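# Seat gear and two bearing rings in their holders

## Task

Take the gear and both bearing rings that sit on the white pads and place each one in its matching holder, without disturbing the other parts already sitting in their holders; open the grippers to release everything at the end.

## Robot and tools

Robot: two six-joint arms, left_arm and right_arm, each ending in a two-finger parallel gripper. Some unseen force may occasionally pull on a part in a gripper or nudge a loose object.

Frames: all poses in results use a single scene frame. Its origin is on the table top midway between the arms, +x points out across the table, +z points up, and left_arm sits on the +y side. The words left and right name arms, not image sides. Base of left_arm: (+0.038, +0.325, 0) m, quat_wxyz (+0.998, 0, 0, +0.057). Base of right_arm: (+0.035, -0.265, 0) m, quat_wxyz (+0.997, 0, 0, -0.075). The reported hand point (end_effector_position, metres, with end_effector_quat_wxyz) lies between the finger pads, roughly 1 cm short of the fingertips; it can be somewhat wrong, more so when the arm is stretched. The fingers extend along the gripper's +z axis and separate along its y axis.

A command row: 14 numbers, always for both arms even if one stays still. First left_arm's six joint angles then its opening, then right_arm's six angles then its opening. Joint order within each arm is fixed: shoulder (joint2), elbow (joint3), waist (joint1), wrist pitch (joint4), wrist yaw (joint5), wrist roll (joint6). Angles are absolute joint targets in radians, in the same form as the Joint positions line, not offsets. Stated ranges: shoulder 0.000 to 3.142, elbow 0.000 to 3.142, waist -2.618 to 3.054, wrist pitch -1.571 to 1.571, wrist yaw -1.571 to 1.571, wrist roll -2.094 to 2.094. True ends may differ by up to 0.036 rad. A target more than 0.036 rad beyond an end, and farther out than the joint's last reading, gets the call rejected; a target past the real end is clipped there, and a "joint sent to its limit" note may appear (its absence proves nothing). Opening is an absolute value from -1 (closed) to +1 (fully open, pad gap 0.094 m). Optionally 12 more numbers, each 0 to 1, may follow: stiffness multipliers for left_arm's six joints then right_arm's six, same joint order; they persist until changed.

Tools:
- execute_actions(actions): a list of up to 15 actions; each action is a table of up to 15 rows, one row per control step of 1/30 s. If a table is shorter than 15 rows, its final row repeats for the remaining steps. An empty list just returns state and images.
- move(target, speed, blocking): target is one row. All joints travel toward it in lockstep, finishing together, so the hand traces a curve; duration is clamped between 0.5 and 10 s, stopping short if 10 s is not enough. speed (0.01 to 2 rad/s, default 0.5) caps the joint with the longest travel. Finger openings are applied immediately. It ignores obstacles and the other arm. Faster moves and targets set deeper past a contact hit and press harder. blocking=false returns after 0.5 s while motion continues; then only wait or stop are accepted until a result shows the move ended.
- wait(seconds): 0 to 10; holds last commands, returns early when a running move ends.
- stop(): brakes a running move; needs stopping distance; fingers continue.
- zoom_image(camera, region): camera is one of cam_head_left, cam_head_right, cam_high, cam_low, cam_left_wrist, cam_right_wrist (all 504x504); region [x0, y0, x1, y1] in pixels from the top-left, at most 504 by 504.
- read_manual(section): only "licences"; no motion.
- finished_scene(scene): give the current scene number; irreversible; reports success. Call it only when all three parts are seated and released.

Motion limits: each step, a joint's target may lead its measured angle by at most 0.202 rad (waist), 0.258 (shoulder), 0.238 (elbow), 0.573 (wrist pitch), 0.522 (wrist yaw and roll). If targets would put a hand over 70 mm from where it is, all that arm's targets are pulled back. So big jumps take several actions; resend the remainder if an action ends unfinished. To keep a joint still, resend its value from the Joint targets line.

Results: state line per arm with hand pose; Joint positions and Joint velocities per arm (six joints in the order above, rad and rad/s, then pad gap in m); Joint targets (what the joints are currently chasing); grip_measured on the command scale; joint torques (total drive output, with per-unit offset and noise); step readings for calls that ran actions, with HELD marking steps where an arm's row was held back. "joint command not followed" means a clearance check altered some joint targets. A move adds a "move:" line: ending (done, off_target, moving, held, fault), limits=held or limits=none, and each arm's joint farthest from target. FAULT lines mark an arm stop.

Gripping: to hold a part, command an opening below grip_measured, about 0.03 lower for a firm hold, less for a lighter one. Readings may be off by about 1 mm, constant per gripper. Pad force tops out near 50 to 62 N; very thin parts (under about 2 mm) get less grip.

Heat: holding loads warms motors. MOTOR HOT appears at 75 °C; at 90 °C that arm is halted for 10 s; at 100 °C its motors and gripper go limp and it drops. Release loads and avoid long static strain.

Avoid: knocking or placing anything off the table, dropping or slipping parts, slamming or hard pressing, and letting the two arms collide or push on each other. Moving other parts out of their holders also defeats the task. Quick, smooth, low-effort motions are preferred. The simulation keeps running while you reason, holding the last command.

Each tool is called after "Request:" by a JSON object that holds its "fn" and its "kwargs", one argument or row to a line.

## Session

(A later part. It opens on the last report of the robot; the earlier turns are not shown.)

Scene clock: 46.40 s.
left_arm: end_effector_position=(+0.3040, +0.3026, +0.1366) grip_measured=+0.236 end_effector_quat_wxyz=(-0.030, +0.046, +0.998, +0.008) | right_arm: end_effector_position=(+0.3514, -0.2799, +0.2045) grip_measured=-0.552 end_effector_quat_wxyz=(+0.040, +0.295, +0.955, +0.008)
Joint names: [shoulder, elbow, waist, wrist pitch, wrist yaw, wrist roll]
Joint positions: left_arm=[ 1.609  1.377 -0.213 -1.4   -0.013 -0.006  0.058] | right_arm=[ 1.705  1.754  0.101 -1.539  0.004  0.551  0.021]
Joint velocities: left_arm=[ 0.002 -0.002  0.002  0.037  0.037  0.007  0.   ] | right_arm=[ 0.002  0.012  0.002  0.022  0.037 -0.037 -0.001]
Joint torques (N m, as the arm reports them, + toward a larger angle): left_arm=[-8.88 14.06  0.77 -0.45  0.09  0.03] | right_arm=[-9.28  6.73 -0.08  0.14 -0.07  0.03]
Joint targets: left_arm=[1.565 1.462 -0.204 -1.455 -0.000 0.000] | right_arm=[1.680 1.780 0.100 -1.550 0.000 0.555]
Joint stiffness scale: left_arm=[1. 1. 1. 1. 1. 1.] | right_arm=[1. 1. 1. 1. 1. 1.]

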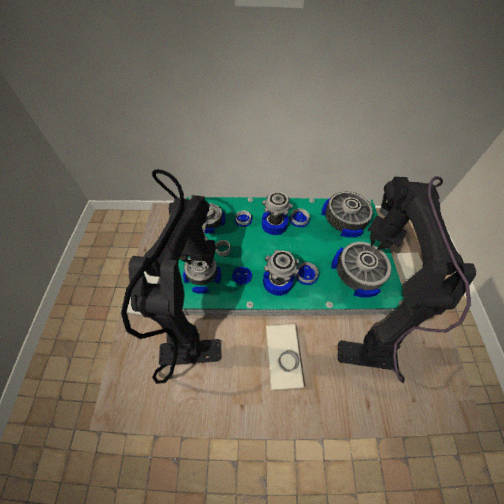

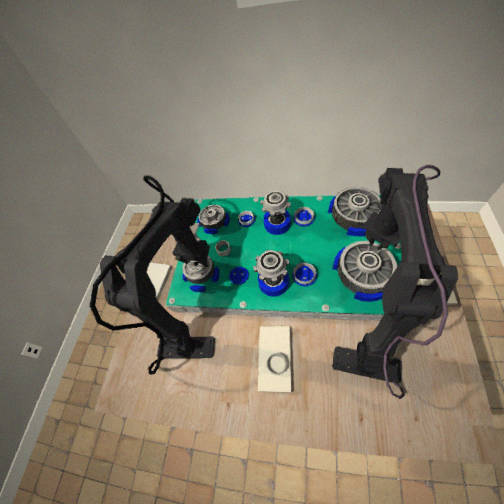

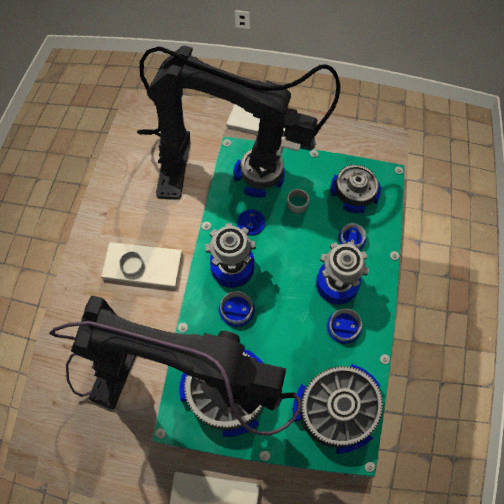

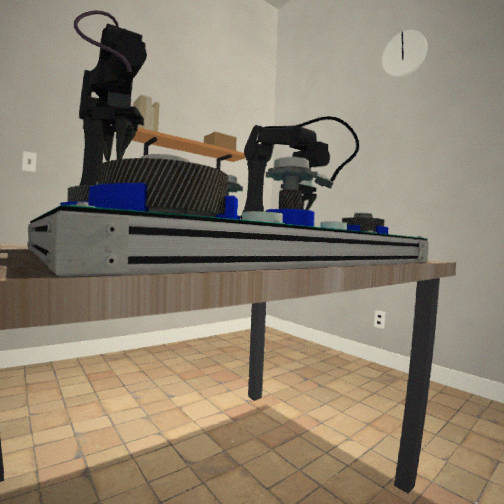

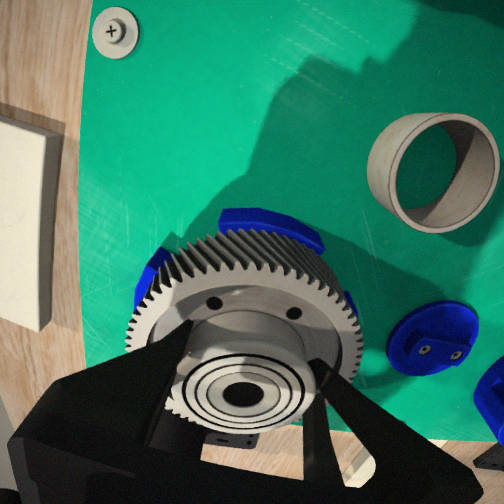

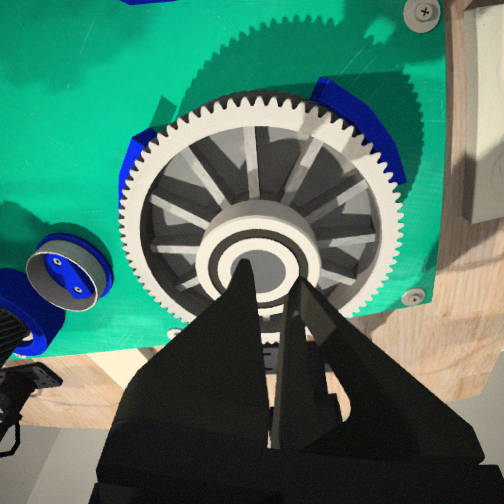

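Request:
{"fn": "move", "kwargs": {
  "target": [1.445,1.372,-0.204,-1.39,0,0,0.195,1.68,1.78,0.1,-1.55,0,0.555,-0.55],
  "speed": 0.12
}}

Scene clock: 49.37 s.
left_arm: end_effector_position=(+0.2990, +0.3019, +0.1482) grip_measured=+0.236 end_effector_quat_wxyz=(+0.008, +0.046, +0.999, +0.003) | right_arm: end_effector_position=(+0.3514, -0.2799, +0.2045) grip_measured=-0.552 end_effector_quat_wxyz=(+0.040, +0.295, +0.955, +0.008)
Joint names: [shoulder, elbow, waist, wrist pitch, wrist yaw, wrist roll]
Joint positions: left_arm=[ 1.519  1.335 -0.214 -1.371 -0.008 -0.006  0.058] | right_arm=[ 1.705  1.754  0.101 -1.539  0.004  0.551  0.021]
Joint velocities: left_arm=[-0.007 -0.002  0.002 -0.037  0.037 -0.022 -0.   ] | right_arm=[-0.002 -0.002  0.007  0.022 -0.007  0.022 -0.   ]
Joint torques (N m, as the arm reports them, + toward a larger angle): left_arm=[-10.46   9.81   0.79   0.17   0.05   0.05] | right_arm=[-9.24  6.73 -0.1   0.13 -0.07  0.03]
Joint targets: left_arm=[1.445 1.372 -0.204 -1.390 -0.000 0.000] | right_arm=[1.680 1.780 0.100 -1.550 -0.000 0.555]
Joint stiffness scale: left_arm=[1. 1. 1. 1. 1. 1.] | right_arm=[1. 1. 1. 1. 1. 1.]
move: off_target (left_arm, right_arm); limits=none; left_arm: farthest joint: the shoulder, 0.074 radians from its target (0.164 radians at the start); right_arm: farthest joint: the elbow, 0.026 radians from its target (0.026 radians at the start)

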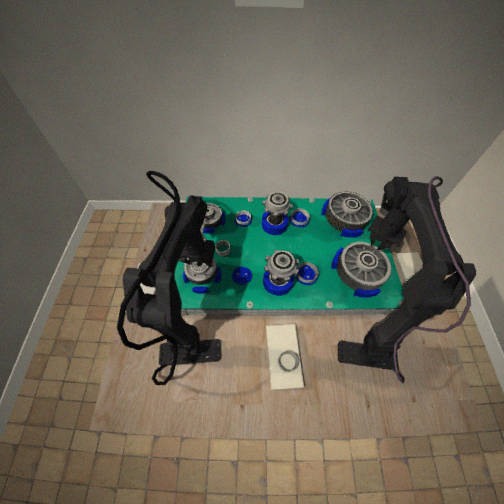

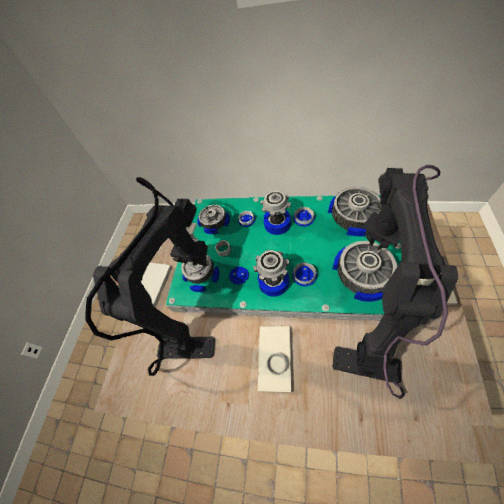

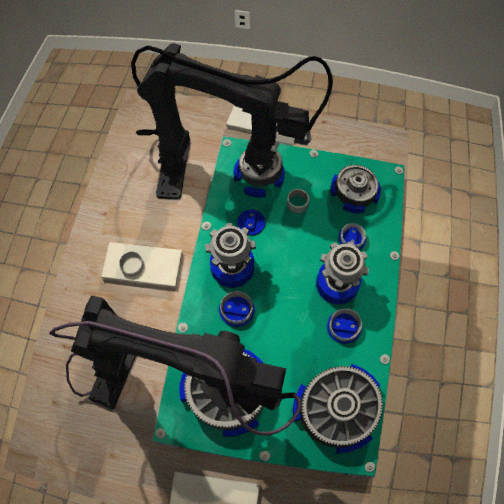

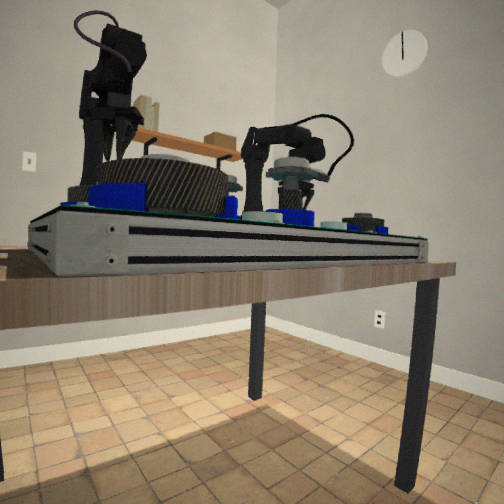

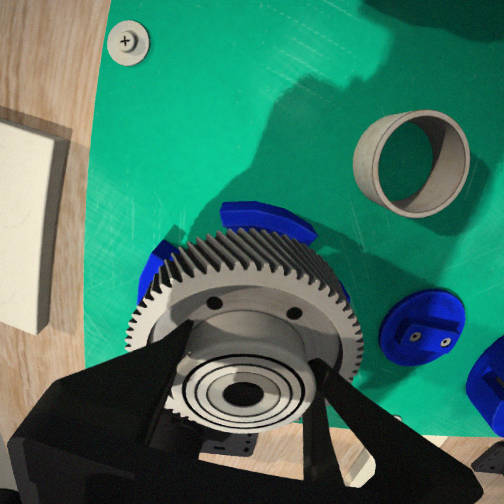

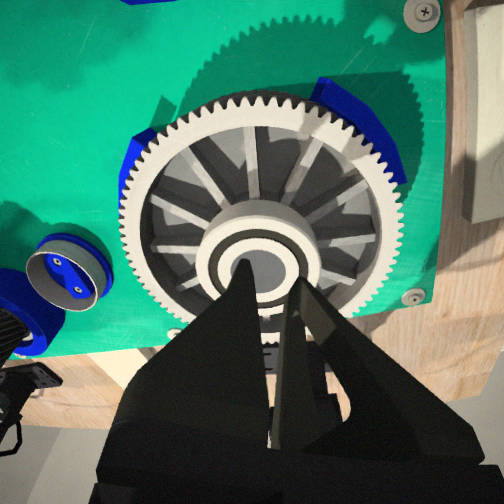

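Request:
{"fn": "execute_actions", "kwargs": {
  "actions": [
    [[1.45,1.372,-0.204,-1.40,0,0,0.195,1.68,1.78,0.1,-1.55,0,0.555,-0.55],[1.455,1.372,-0.204,-1.408,0,0,0.195,1.68,1.78,0.1,-1.55,0,0.555,-0.55],[1.46,1.372,-0.204,-1.416,0,0,0.195,1.68,1.78,0.1,-1.55,0,0.555,-0.55],[1.465,1.372,-0.204,-1.424,0,0,0.195,1.68,1.78,0.1,-1.55,0,0.555,-0.55],[1.47,1.372,-0.204,-1.43,0,0,0.195,1.68,1.78,0.1,-1.55,0,0.555,-0.55],[1.475,1.372,-0.204,-1.435,0,0,0.195,1.68,1.78,0.1,-1.55,0,0.555,-0.55],[1.48,1.372,-0.204,-1.435,0,0,0.195,1.68,1.78,0.1,-1.55,0,0.555,-0.55],[1.485,1.372,-0.204,-1.435,0,0,0.195,1.68,1.78,0.1,-1.55,0,0.555,-0.55]]
  ]
}}

Scene clock: 50.70 s.
left_arm: end_effector_position=(+0.2915, +0.3027, +0.1482) grip_measured=+0.236 end_effector_quat_wxyz=(-0.007, +0.046, +0.999, +0.004) | right_arm: end_effector_position=(+0.3514, -0.2799, +0.2045) grip_measured=-0.552 end_effector_quat_wxyz=(+0.040, +0.295, +0.955, +0.008)
Joint names: [shoulder, elbow, waist, wrist pitch, wrist yaw, wrist roll]
Joint positions: left_arm=[ 1.519  1.335 -0.214 -1.402 -0.008 -0.006  0.058] | right_arm=[ 1.705  1.754  0.101 -1.539  0.004  0.551  0.021]
Joint velocities: left_arm=[-0.007  0.002  0.002 -0.051  0.007 -0.007 -0.   ] | right_arm=[-0.002 -0.012 -0.022 -0.037 -0.066 -0.007 -0.   ]
Joint torques (N m, as the arm reports them, + toward a larger angle): left_arm=[-7.45  9.76  0.86 -0.13  0.03  0.04] | right_arm=[-9.23  6.71 -0.08  0.12 -0.07  0.02]
Joint targets: left_arm=[1.485 1.372 -0.204 -1.435 -0.000 -0.000] | right_arm=[1.680 1.780 0.100 -1.550 0.000 0.555]
Joint stiffness scale: left_arm=[1. 1. 1. 1. 1. 1.] | right_arm=[1. 1. 1. 1. 1. 1.]
Step readings (joint positions):
0: left_arm=[1.519 1.335 -0.214 -1.371 -0.008 -0.006] | right_arm=[1.705 1.754 0.101 -1.539 0.004 0.551]
1: left_arm=[1.519 1.335 -0.214 -1.371 -0.008 -0.006] | right_arm=[1.705 1.754 0.101 -1.539 0.004 0.551]
2: left_arm=[1.519 1.335 -0.214 -1.372 -0.008 -0.006] | right_arm=[1.705 1.754 0.101 -1.539 0.004 0.551]
4: left_arm=[1.519 1.335 -0.214 -1.375 -0.008 -0.006] | right_arm=[1.705 1.754 0.101 -1.539 0.004 0.551]
8: left_arm=[1.519 1.335 -0.214 -1.389 -0.008 -0.006] | right_arm=[1.705 1.754 0.101 -1.539 0.004 0.551]
15: Joint positions above

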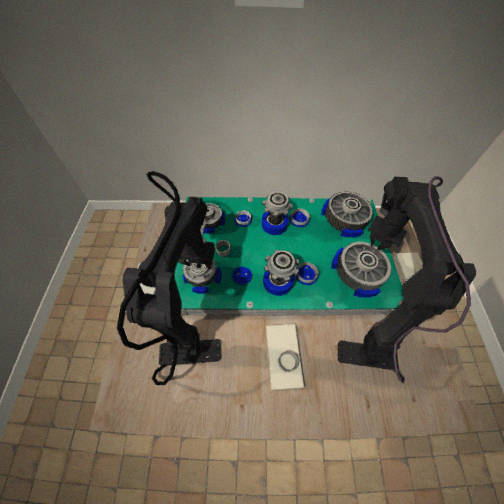

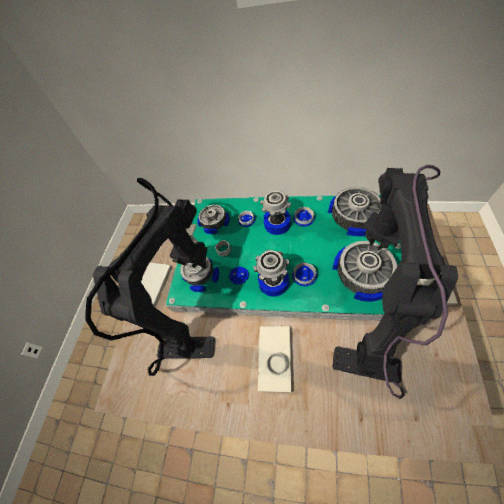

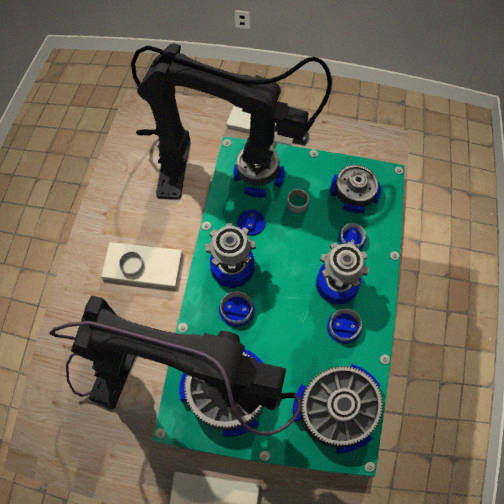

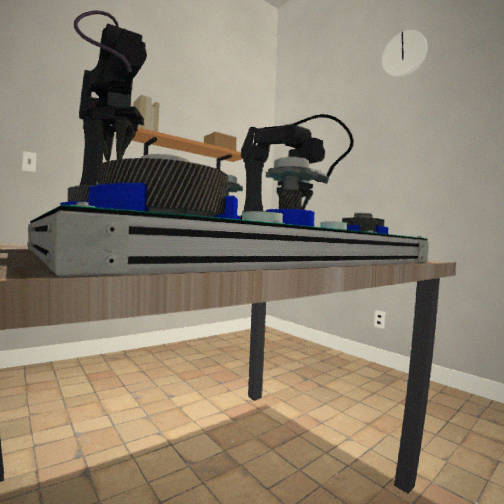

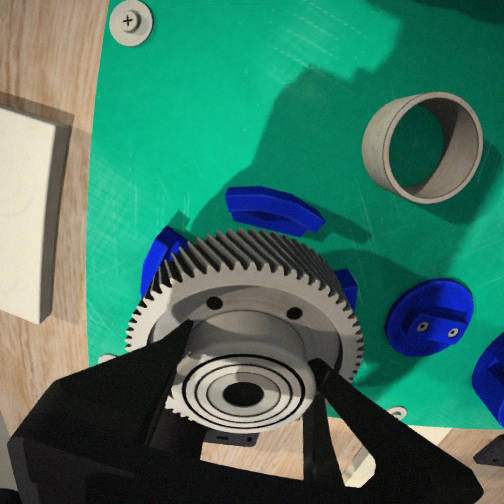

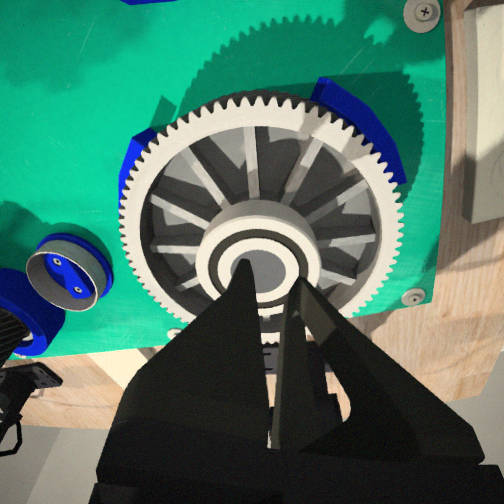

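Request:
{"fn": "execute_actions", "kwargs": {
  "actions": [
    [[1.487,1.372,-0.204,-1.424,0,0,0.195,1.68,1.78,0.1,-1.55,0,0.555,-0.55],[1.489,1.369,-0.204,-1.419,0,0,0.195,1.68,1.78,0.1,-1.55,0,0.555,-0.55],[1.491,1.366,-0.204,-1.415,0,0,0.195,1.68,1.78,0.1,-1.55,0,0.555,-0.55],[1.493,1.363,-0.204,-1.411,0,0,0.195,1.68,1.78,0.1,-1.55,0,0.555,-0.55],[1.495,1.360,-0.204,-1.407,0,0,0.195,1.68,1.78,0.1,-1.55,0,0.555,-0.55],[1.496,1.357,-0.204,-1.403,0,0,0.195,1.68,1.78,0.1,-1.55,0,0.555,-0.55],[1.497,1.354,-0.204,-1.399,0,0,0.195,1.68,1.78,0.1,-1.55,0,0.555,-0.55],[1.498,1.351,-0.204,-1.395,0,0,0.195,1.68,1.78,0.1,-1.55,0,0.555,-0.55],[1.499,1.348,-0.204,-1.391,0,0,0.195,1.68,1.78,0.1,-1.55,0,0.555,-0.55],[1.5,1.345,-0.204,-1.387,0,0,0.195,1.68,1.78,0.1,-1.55,0,0.555,-0.55],[1.5,1.342,-0.204,-1.383,0,0,0.195,1.68,1.78,0.1,-1.55,0,0.555,-0.55],[1.5,1.340,-0.204,-1.38,0,0,0.195,1.68,1.78,0.1,-1.55,0,0.555,-0.55]],
    [[1.5,1.340,-0.204,-1.38,0,0,0.195,1.68,1.78,0.1,-1.55,0,0.555,-0.55]]
  ]
}}

Scene clock: 52.80 s.
left_arm: end_effector_position=(+0.2914, +0.3023, +0.1351) grip_measured=+0.236 end_effector_quat_wxyz=(-0.020, +0.046, +0.999, +0.004) | right_arm: end_effector_position=(+0.3514, -0.2799, +0.2045) grip_measured=-0.552 end_effector_quat_wxyz=(+0.040, +0.295, +0.955, +0.008)
Joint names: [shoulder, elbow, waist, wrist pitch, wrist yaw, wrist roll]
Joint positions: left_arm=[ 1.542  1.305 -0.214 -1.374 -0.005 -0.006  0.058] | right_arm=[ 1.705  1.754  0.101 -1.539  0.004  0.551  0.021]
Joint velocities: left_arm=[-0.012 -0.017 -0.002  0.007 -0.022  0.037  0.001] | right_arm=[-0.012  0.007  0.002  0.051 -0.022 -0.007 -0.001]
Joint torques (N m, as the arm reports them, + toward a larger angle): left_arm=[-8.25  9.64  0.8   0.18  0.    0.04] | right_arm=[-9.23  6.71 -0.1   0.13 -0.08  0.04]
Joint targets: left_arm=[1.500 1.340 -0.204 -1.380 -0.000 0.000] | right_arm=[1.680 1.780 0.100 -1.550 0.000 0.555]
Joint stiffness scale: left_arm=[1. 1. 1. 1. 1. 1.] | right_arm=[1. 1. 1. 1. 1. 1.]
Step readings (joint positions; steps 1 to 15: 1st action; 16 to 30: 2nd action):
0: left_arm=[1.519 1.335 -0.214 -1.402 -0.008 -0.006] | right_arm=[1.705 1.754 0.101 -1.539 0.004 0.551]
1: left_arm=[1.519 1.335 -0.214 -1.402 -0.008 -0.006] | right_arm=[1.705 1.754 0.101 -1.539 0.004 0.551]
2: left_arm=[1.520 1.335 -0.214 -1.402 -0.008 -0.006] | right_arm=[1.705 1.754 0.101 -1.539 0.004 0.551]
4: left_arm=[1.524 1.335 -0.214 -1.402 -0.008 -0.006] | right_arm=[1.705 1.754 0.101 -1.539 0.004 0.551]
8: left_arm=[1.534 1.324 -0.214 -1.392 -0.008 -0.006] | right_arm=[1.705 1.754 0.101 -1.539 0.004 0.551]
15: left_arm=[1.542 1.304 -0.214 -1.375 -0.006 -0.006] | right_arm=[1.705 1.754 0.101 -1.539 0.004 0.551]
16: left_arm=[1.542 1.304 -0.214 -1.375 -0.006 -0.006] | right_arm=[1.705 1.754 0.101 -1.539 0.004 0.551]
17: left_arm=[1.542 1.305 -0.214 -1.374 -0.005 -0.006] | right_arm=[1.705 1.754 0.101 -1.539 0.004 0.551]
19: left_arm=[1.542 1.305 -0.214 -1.374 -0.005 -0.006] | right_arm=[1.705 1.754 0.101 -1.539 0.004 0.551]
23: left_arm=[1.542 1.305 -0.214 -1.374 -0.005 -0.006] | right_arm=[1.705 1.754 0.101 -1.539 0.004 0.551]
30: Joint positions above

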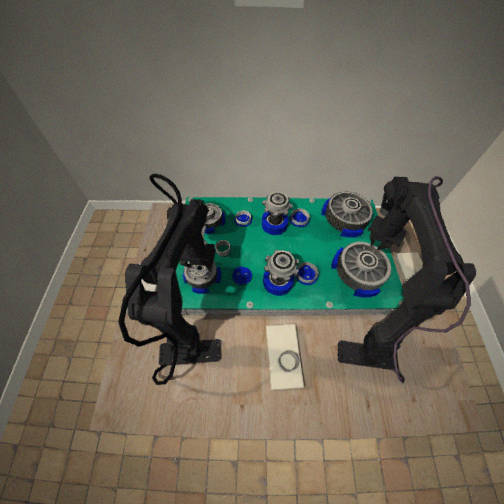

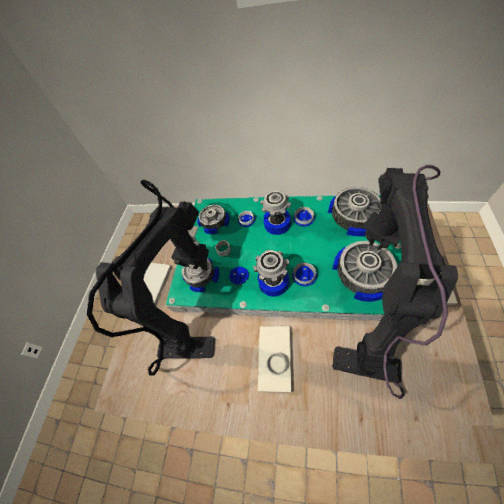

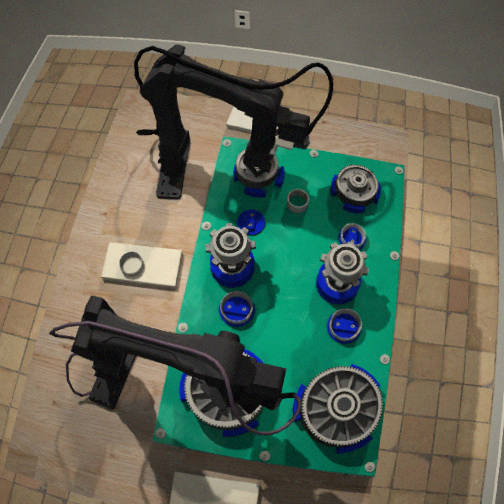

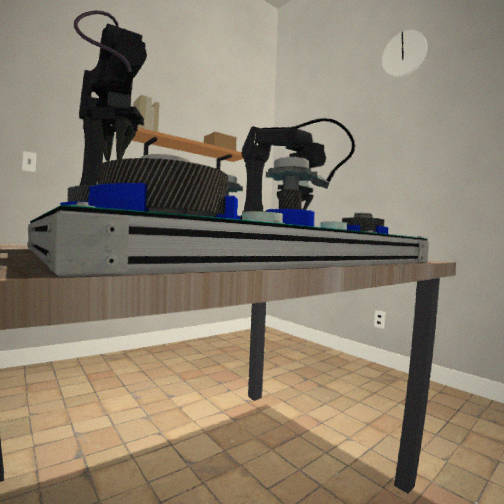

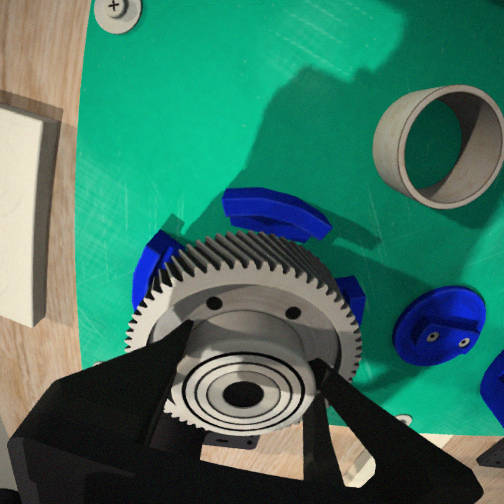

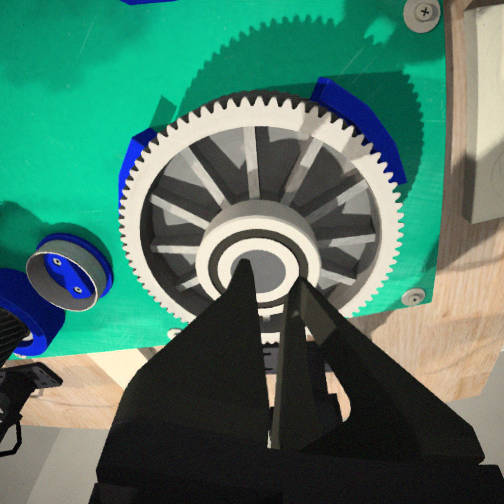

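Request:
{"fn": "zoom_image", "kwargs": {
  "camera": "cam_left_wrist",
  "region": [110, 160, 400, 450]
}}

Request:
{"fn": "zoom_image", "kwargs": {
  "camera": "cam_high",
  "region": [210, 130, 400, 230]
}}

Request:
{"fn": "zoom_image", "kwargs": {
  "camera": "cam_head_left",
  "region": [160, 190, 270, 310]
}}

Region (110, 160, 400, 450) of cam_left_wrist's 504x504 image, scaled by 1.738, with more detail than that image has.

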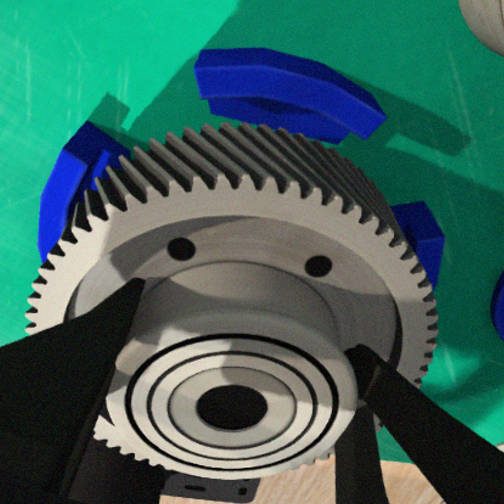

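Region (210, 130, 400, 230) of cam_high's 504x504 image, scaled by 2.653, with more detail than that image has; it fills the top 265 rows of this view, and the rest is white.

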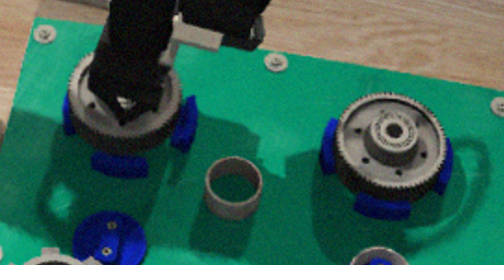

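Region (160, 190, 270, 310) of cam_head_left's 504x504 image, scaled by 4.200, with more detail than that image has; it fills the left 462 columns of this view, and the rest is white.

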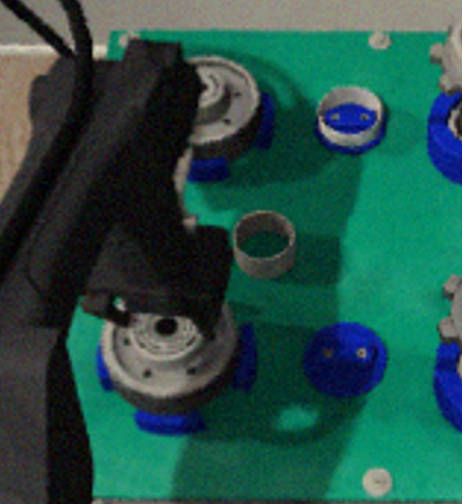

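Request:
{"fn": "execute_actions", "kwargs": {
  "actions": [
    [[1.5,1.355,-0.204,-1.38,0,0,0.195,1.68,1.78,0.1,-1.55,0,0.555,-0.55],[1.5,1.37,-0.204,-1.38,0,0,0.195,1.68,1.78,0.1,-1.55,0,0.555,-0.55],[1.5,1.38,-0.204,-1.38,0,0,0.195,1.68,1.78,0.1,-1.55,0,0.555,-0.55],[1.5,1.387,-0.204,-1.38,0,0,0.195,1.68,1.78,0.1,-1.55,0,0.555,-0.55],[1.5,1.392,-0.204,-1.38,0,0,0.195,1.68,1.78,0.1,-1.55,0,0.555,-0.55],[1.5,1.396,-0.204,-1.38,0,0,0.195,1.68,1.78,0.1,-1.55,0,0.555,-0.55],[1.5,1.4,-0.204,-1.378,0,0,0.195,1.68,1.78,0.1,-1.55,0,0.555,-0.55],[1.5,1.4,-0.204,-1.375,0,0,0.195,1.68,1.78,0.1,-1.55,0,0.555,-0.55],[1.5,1.4,-0.204,-1.372,0,0,0.195,1.68,1.78,0.1,-1.55,0,0.555,-0.55],[1.5,1.4,-0.204,-1.369,0,0,0.195,1.68,1.78,0.1,-1.55,0,0.555,-0.55]],
    [[1.5,1.4,-0.204,-1.369,0,0,0.195,1.68,1.78,0.1,-1.55,0,0.555,-0.55]]
  ]
}}

Request:
{"fn": "zoom_image", "kwargs": {
  "camera": "cam_left_wrist",
  "region": [110, 160, 400, 450]
}}

Scene clock: 57.13 s.
left_arm: end_effector_position=(+0.2988, +0.3015, +0.1377) grip_measured=+0.236 end_effector_quat_wxyz=(-0.005, +0.046, +0.999, +0.003) | right_arm: end_effector_position=(+0.3514, -0.2799, +0.2045) grip_measured=-0.552 end_effector_quat_wxyz=(+0.040, +0.295, +0.955, +0.008)
Joint names: [shoulder, elbow, waist, wrist pitch, wrist yaw, wrist roll]
Joint positions: left_arm=[ 1.542  1.316 -0.214 -1.355 -0.005 -0.006  0.058] | right_arm=[ 1.705  1.754  0.101 -1.539  0.004  0.551  0.021]
Joint velocities: left_arm=[-0.002 -0.012  0.002 -0.037  0.007  0.037  0.001] | right_arm=[-0.017  0.012 -0.017 -0.037 -0.022 -0.037  0.   ]
Joint torques (N m, as the arm reports them, + toward a larger angle): left_arm=[-8.27 14.1   0.7   0.17  0.    0.04] | right_arm=[-9.3   6.74 -0.07  0.14 -0.08  0.03]
Joint targets: left_arm=[1.500 1.400 -0.204 -1.369 0.000 -0.000] | right_arm=[1.680 1.780 0.100 -1.550 0.000 0.555]
Joint stiffness scale: left_arm=[1. 1. 1. 1. 1. 1.] | right_arm=[1. 1. 1. 1. 1. 1.]
Step readings (joint positions; steps 1 to 15: 1st action; 16 to 30: 2nd action):
0: left_arm=[1.542 1.305 -0.214 -1.374 -0.005 -0.006] | right_arm=[1.705 1.754 0.101 -1.539 0.004 0.551]
1: left_arm=[1.542 1.305 -0.214 -1.374 -0.005 -0.006] | right_arm=[1.705 1.754 0.101 -1.539 0.004 0.551]
2: left_arm=[1.542 1.305 -0.214 -1.374 -0.005 -0.006] | right_arm=[1.705 1.754 0.101 -1.539 0.004 0.551]
4: left_arm=[1.542 1.304 -0.214 -1.374 -0.005 -0.006] | right_arm=[1.705 1.754 0.101 -1.539 0.004 0.551]
8: left_arm=[1.542 1.307 -0.214 -1.374 -0.005 -0.006] | right_arm=[1.705 1.754 0.101 -1.539 0.004 0.551]
15: left_arm=[1.542 1.316 -0.214 -1.357 -0.005 -0.006] | right_arm=[1.705 1.754 0.101 -1.539 0.004 0.551]
16: left_arm=[1.542 1.316 -0.214 -1.356 -0.005 -0.006] | right_arm=[1.705 1.754 0.101 -1.539 0.004 0.551]
17: left_arm=[1.542 1.316 -0.214 -1.355 -0.005 -0.006] | right_arm=[1.705 1.754 0.101 -1.539 0.004 0.551]
19: left_arm=[1.542 1.316 -0.214 -1.355 -0.005 -0.006] | right_arm=[1.705 1.754 0.101 -1.539 0.004 0.551]
23: left_arm=[1.542 1.316 -0.214 -1.355 -0.005 -0.006] | right_arm=[1.705 1.754 0.101 -1.539 0.004 0.551]
30: Joint positions above

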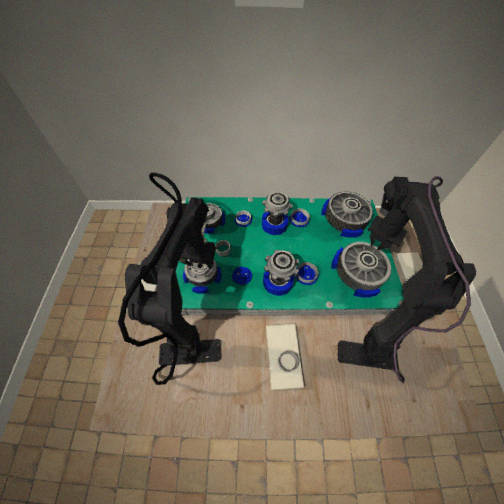

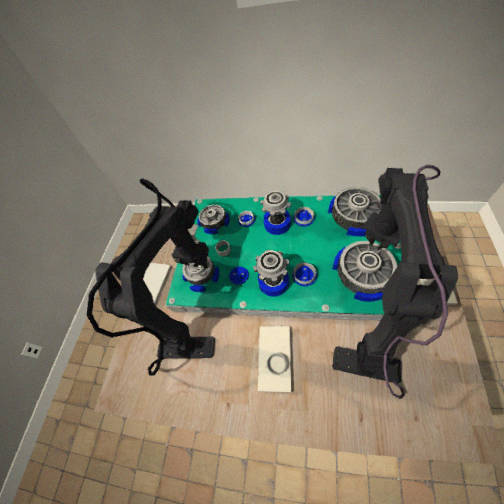

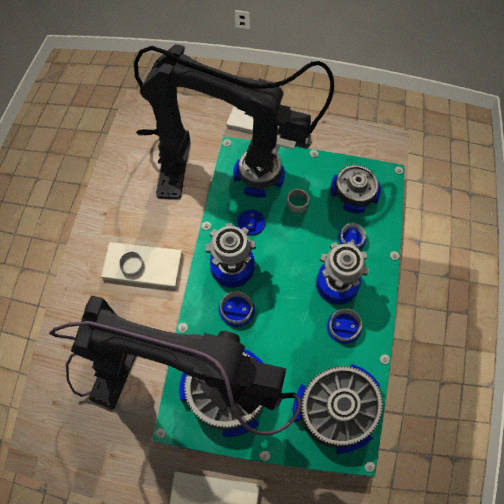

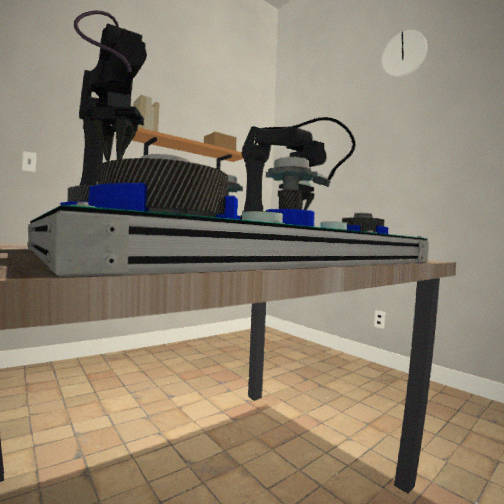

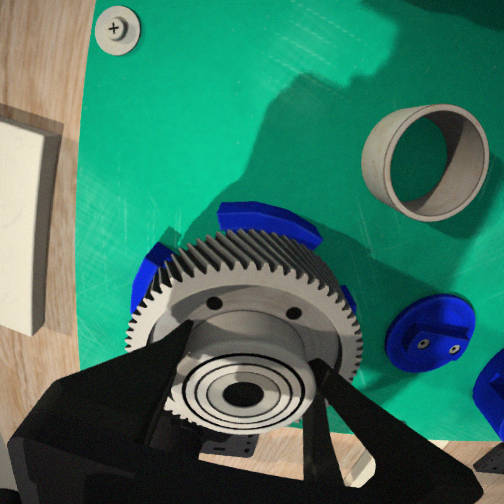

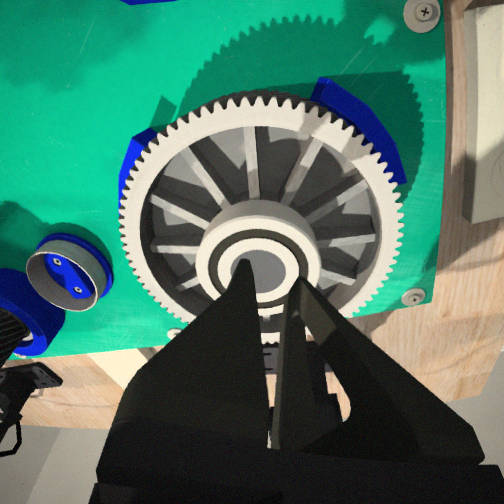

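Region (110, 160, 400, 450) of cam_left_wrist's 504x504 image, scaled by 1.738, with more detail than that image has.

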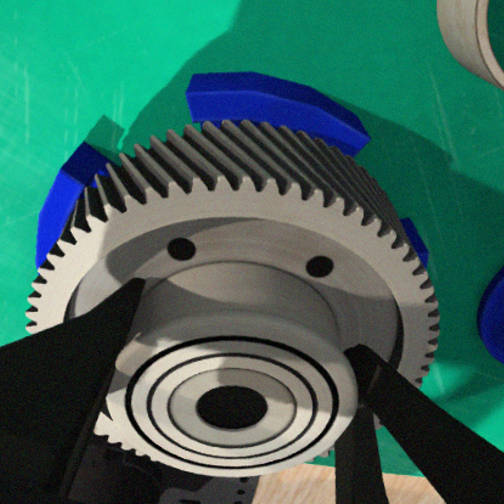

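Request:
{"fn": "execute_actions", "kwargs": {
  "actions": [
    [[1.5,1.385,-0.202,-1.369,0,0,0.195,1.68,1.78,0.1,-1.55,0,0.555,-0.55],[1.5,1.37,-0.200,-1.369,0,0,0.195,1.68,1.78,0.1,-1.55,0,0.555,-0.55],[1.5,1.36,-0.198,-1.369,0,0,0.195,1.68,1.78,0.1,-1.55,0,0.555,-0.55],[1.5,1.355,-0.197,-1.369,0,0,0.195,1.68,1.78,0.1,-1.55,0,0.555,-0.55],[1.5,1.355,-0.197,-1.369,0,0,0.195,1.68,1.78,0.1,-1.55,0,0.555,-0.55],[1.5,1.352,-0.197,-1.369,0,0,0.195,1.68,1.78,0.1,-1.55,0,0.555,-0.55],[1.5,1.349,-0.197,-1.369,0,0,0.195,1.68,1.78,0.1,-1.55,0,0.555,-0.55],[1.5,1.346,-0.197,-1.369,0,0,0.195,1.68,1.78,0.1,-1.55,0,0.555,-0.55],[1.5,1.343,-0.197,-1.369,0,0,0.195,1.68,1.78,0.1,-1.55,0,0.555,-0.55]],
    [[1.5,1.343,-0.197,-1.369,0,0,0.195,1.68,1.78,0.1,-1.55,0,0.555,-0.55]]
  ]
}}

Request:
{"fn": "zoom_image", "kwargs": {
  "camera": "cam_left_wrist",
  "region": [110, 160, 400, 450]
}}

Scene clock: 59.03 s.
left_arm: end_effector_position=(+0.2990, +0.3033, +0.1377) grip_measured=+0.236 end_effector_quat_wxyz=(-0.005, +0.042, +0.999, +0.002) | right_arm: end_effector_position=(+0.3514, -0.2799, +0.2045) grip_measured=-0.552 end_effector_quat_wxyz=(+0.040, +0.295, +0.955, +0.008)
Joint names: [shoulder, elbow, waist, wrist pitch, wrist yaw, wrist roll]
Joint positions: left_arm=[ 1.542  1.316 -0.206 -1.355 -0.004 -0.006  0.058] | right_arm=[ 1.705  1.754  0.101 -1.539  0.004  0.551  0.021]
Joint velocities: left_arm=[ 0.002 -0.002 -0.007  0.022 -0.007  0.051  0.   ] | right_arm=[-0.002 -0.012  0.002 -0.066  0.022 -0.081  0.002]
Joint torques (N m, as the arm reports them, + toward a larger angle): left_arm=[-8.31  8.96  0.75  0.14  0.01  0.04] | right_arm=[-9.21  6.75 -0.09  0.14 -0.09  0.02]
Joint targets: left_arm=[1.500 1.343 -0.197 -1.369 -0.000 0.000] | right_arm=[1.680 1.780 0.100 -1.550 0.000 0.555]
Joint stiffness scale: left_arm=[1. 1. 1. 1. 1. 1.] | right_arm=[1. 1. 1. 1. 1. 1.]
Step readings (joint positions; steps 1 to 15: 1st action; 16 to 30: 2nd action):
0: left_arm=[1.542 1.316 -0.214 -1.355 -0.005 -0.006] | right_arm=[1.705 1.754 0.101 -1.539 0.004 0.551]
1: left_arm=[1.542 1.316 -0.214 -1.355 -0.005 -0.006] | right_arm=[1.705 1.754 0.101 -1.539 0.004 0.551]
2: left_arm=[1.542 1.316 -0.213 -1.355 -0.005 -0.006] | right_arm=[1.705 1.754 0.101 -1.539 0.004 0.551]
4: left_arm=[1.542 1.316 -0.211 -1.355 -0.004 -0.006] | right_arm=[1.705 1.754 0.101 -1.539 0.004 0.551]
8: left_arm=[1.542 1.316 -0.206 -1.355 -0.004 -0.006] | right_arm=[1.705 1.754 0.101 -1.539 0.004 0.551]
15: left_arm=[1.542 1.316 -0.206 -1.355 -0.004 -0.006] | right_arm=[1.705 1.754 0.101 -1.539 0.004 0.551]
16: left_arm=[1.542 1.316 -0.206 -1.355 -0.004 -0.006] | right_arm=[1.705 1.754 0.101 -1.539 0.004 0.551]
17: left_arm=[1.542 1.316 -0.206 -1.355 -0.004 -0.006] | right_arm=[1.705 1.754 0.101 -1.539 0.004 0.551]
19: left_arm=[1.542 1.316 -0.206 -1.355 -0.004 -0.006] | right_arm=[1.705 1.754 0.101 -1.539 0.004 0.551]
23: left_arm=[1.542 1.316 -0.206 -1.355 -0.004 -0.006] | right_arm=[1.705 1.754 0.101 -1.539 0.004 0.551]
30: Joint positions above

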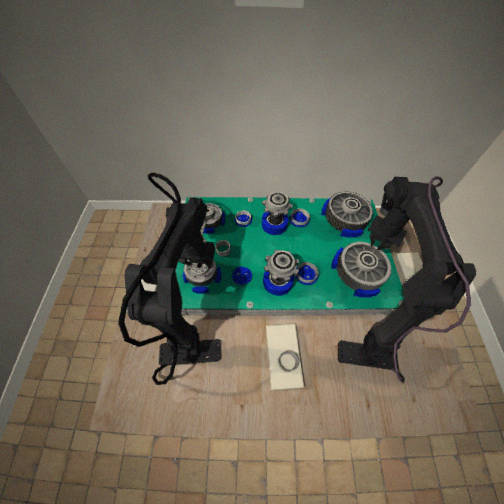

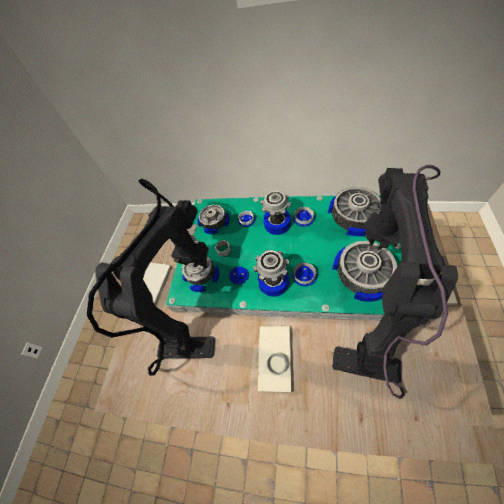

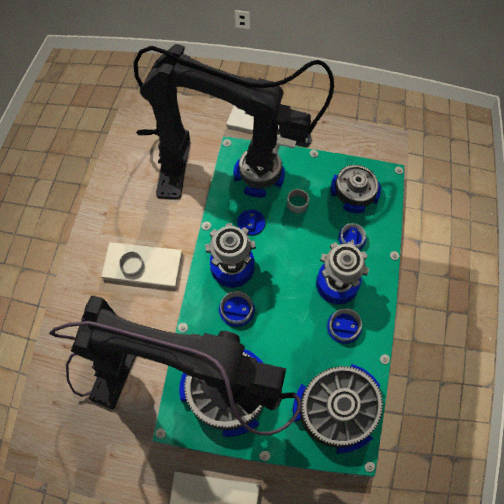

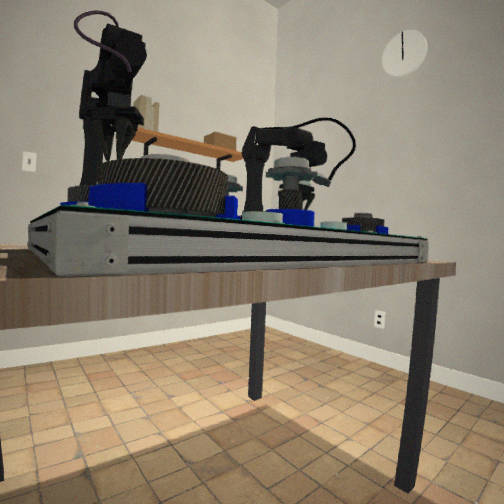

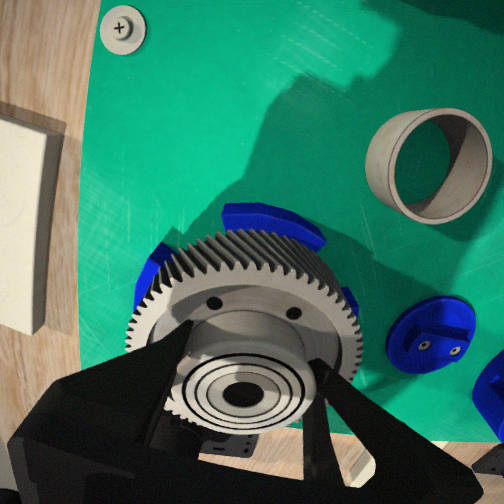

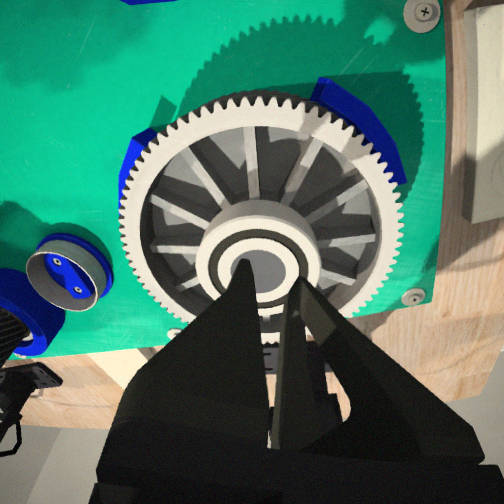

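Region (110, 160, 400, 450) of cam_left_wrist's 504x504 image, scaled by 1.738, with more detail than that image has.

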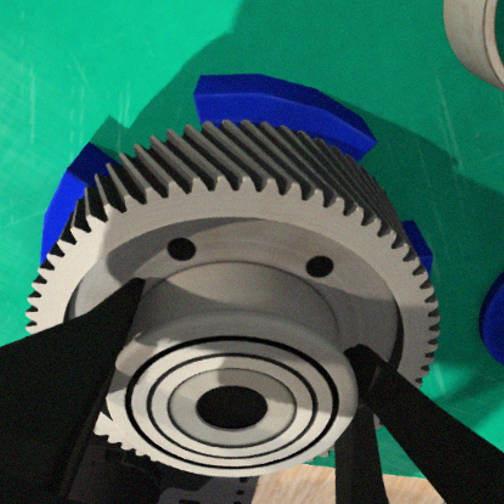

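Request:
{"fn": "execute_actions", "kwargs": {
  "actions": [
    [[1.5,1.345,-0.197,-1.376,0,0,0.195,1.68,1.78,0.1,-1.55,0,0.555,-0.55],[1.5,1.345,-0.197,-1.382,0,0,0.195,1.68,1.78,0.1,-1.55,0,0.555,-0.55],[1.5,1.345,-0.197,-1.387,0,0,0.195,1.68,1.78,0.1,-1.55,0,0.555,-0.55],[1.5,1.345,-0.197,-1.391,0,0,0.195,1.68,1.78,0.1,-1.55,0,0.555,-0.55],[1.5,1.345,-0.197,-1.394,0,0,0.195,1.68,1.78,0.1,-1.55,0,0.555,-0.55]]
  ]
}}

Request:
{"fn": "zoom_image", "kwargs": {
  "camera": "cam_left_wrist",
  "region": [110, 160, 400, 450]
}}

Scene clock: 61.37 s.
left_arm: end_effector_position=(+0.2987, +0.3034, +0.1377) grip_measured=+0.236 end_effector_quat_wxyz=(-0.006, +0.042, +0.999, +0.002) | right_arm: end_effector_position=(+0.3514, -0.2799, +0.2045) grip_measured=-0.552 end_effector_quat_wxyz=(+0.040, +0.295, +0.955, +0.008)
Joint names: [shoulder, elbow, waist, wrist pitch, wrist yaw, wrist roll]
Joint positions: left_arm=[ 1.542  1.316 -0.206 -1.356 -0.004 -0.006  0.058] | right_arm=[ 1.705  1.754  0.101 -1.539  0.004  0.551  0.021]
Joint velocities: left_arm=[-0.007  0.012 -0.012 -0.007 -0.037  0.037  0.   ] | right_arm=[-0.012  0.002  0.002  0.007 -0.007  0.007  0.001]
Joint torques (N m, as the arm reports them, + toward a larger angle): left_arm=[-8.25  9.17  0.7  -0.14  0.01  0.04] | right_arm=[-9.26  6.68 -0.1   0.15 -0.07  0.03]
Joint targets: left_arm=[1.500 1.345 -0.197 -1.394 0.000 0.000] | right_arm=[1.680 1.780 0.100 -1.550 -0.000 0.555]
Joint stiffness scale: left_arm=[1. 1. 1. 1. 1. 1.] | right_arm=[1. 1. 1. 1. 1. 1.]
Step readings (joint positions):
0: left_arm=[1.542 1.316 -0.206 -1.355 -0.004 -0.006] | right_arm=[1.705 1.754 0.101 -1.539 0.004 0.551]
1: left_arm=[1.542 1.316 -0.206 -1.355 -0.004 -0.006] | right_arm=[1.705 1.754 0.101 -1.539 0.004 0.551]
2: left_arm=[1.542 1.316 -0.206 -1.355 -0.004 -0.006] | right_arm=[1.705 1.754 0.101 -1.539 0.004 0.551]
4: left_arm=[1.542 1.316 -0.206 -1.355 -0.004 -0.006] | right_arm=[1.705 1.754 0.101 -1.539 0.004 0.551]
8: left_arm=[1.542 1.316 -0.206 -1.355 -0.004 -0.006] | right_arm=[1.705 1.754 0.101 -1.539 0.004 0.551]
15: Joint positions above

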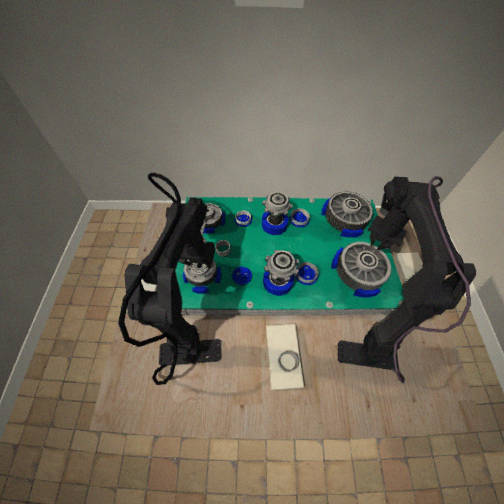

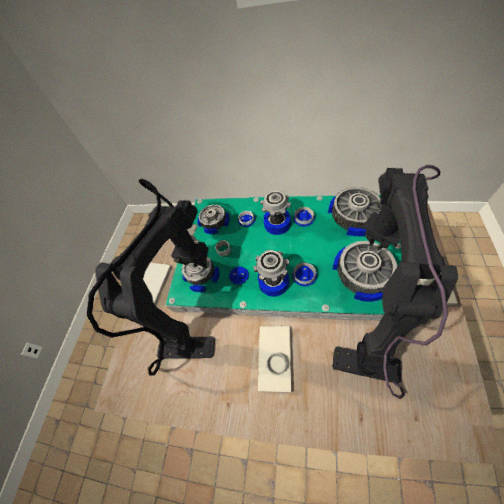

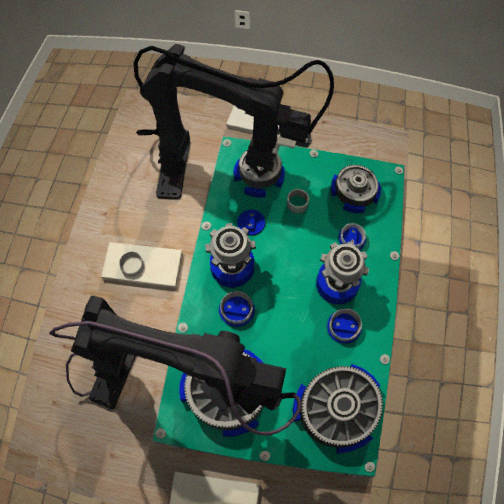

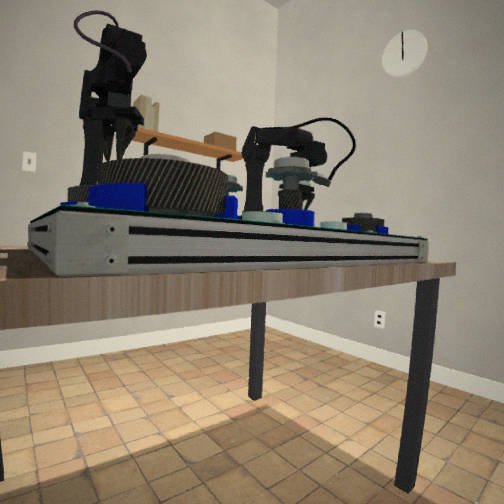

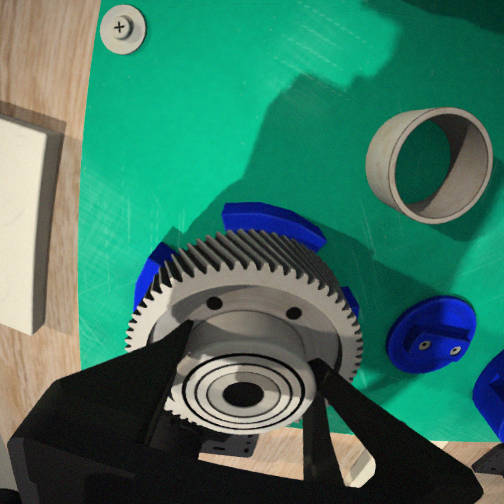

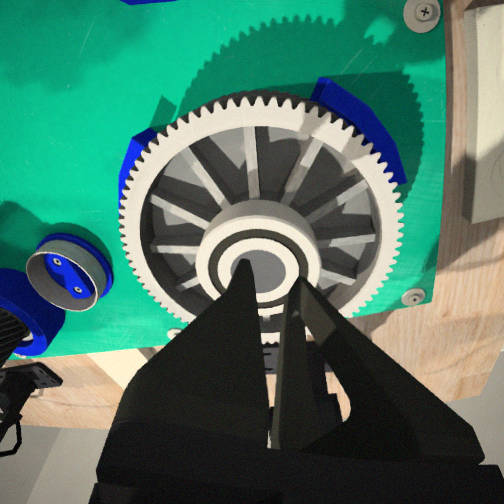

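Region (110, 160, 400, 450) of cam_left_wrist's 504x504 image, scaled by 1.738, with more detail than that image has.

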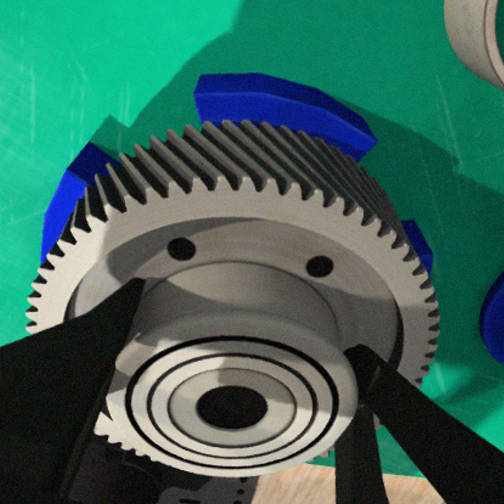

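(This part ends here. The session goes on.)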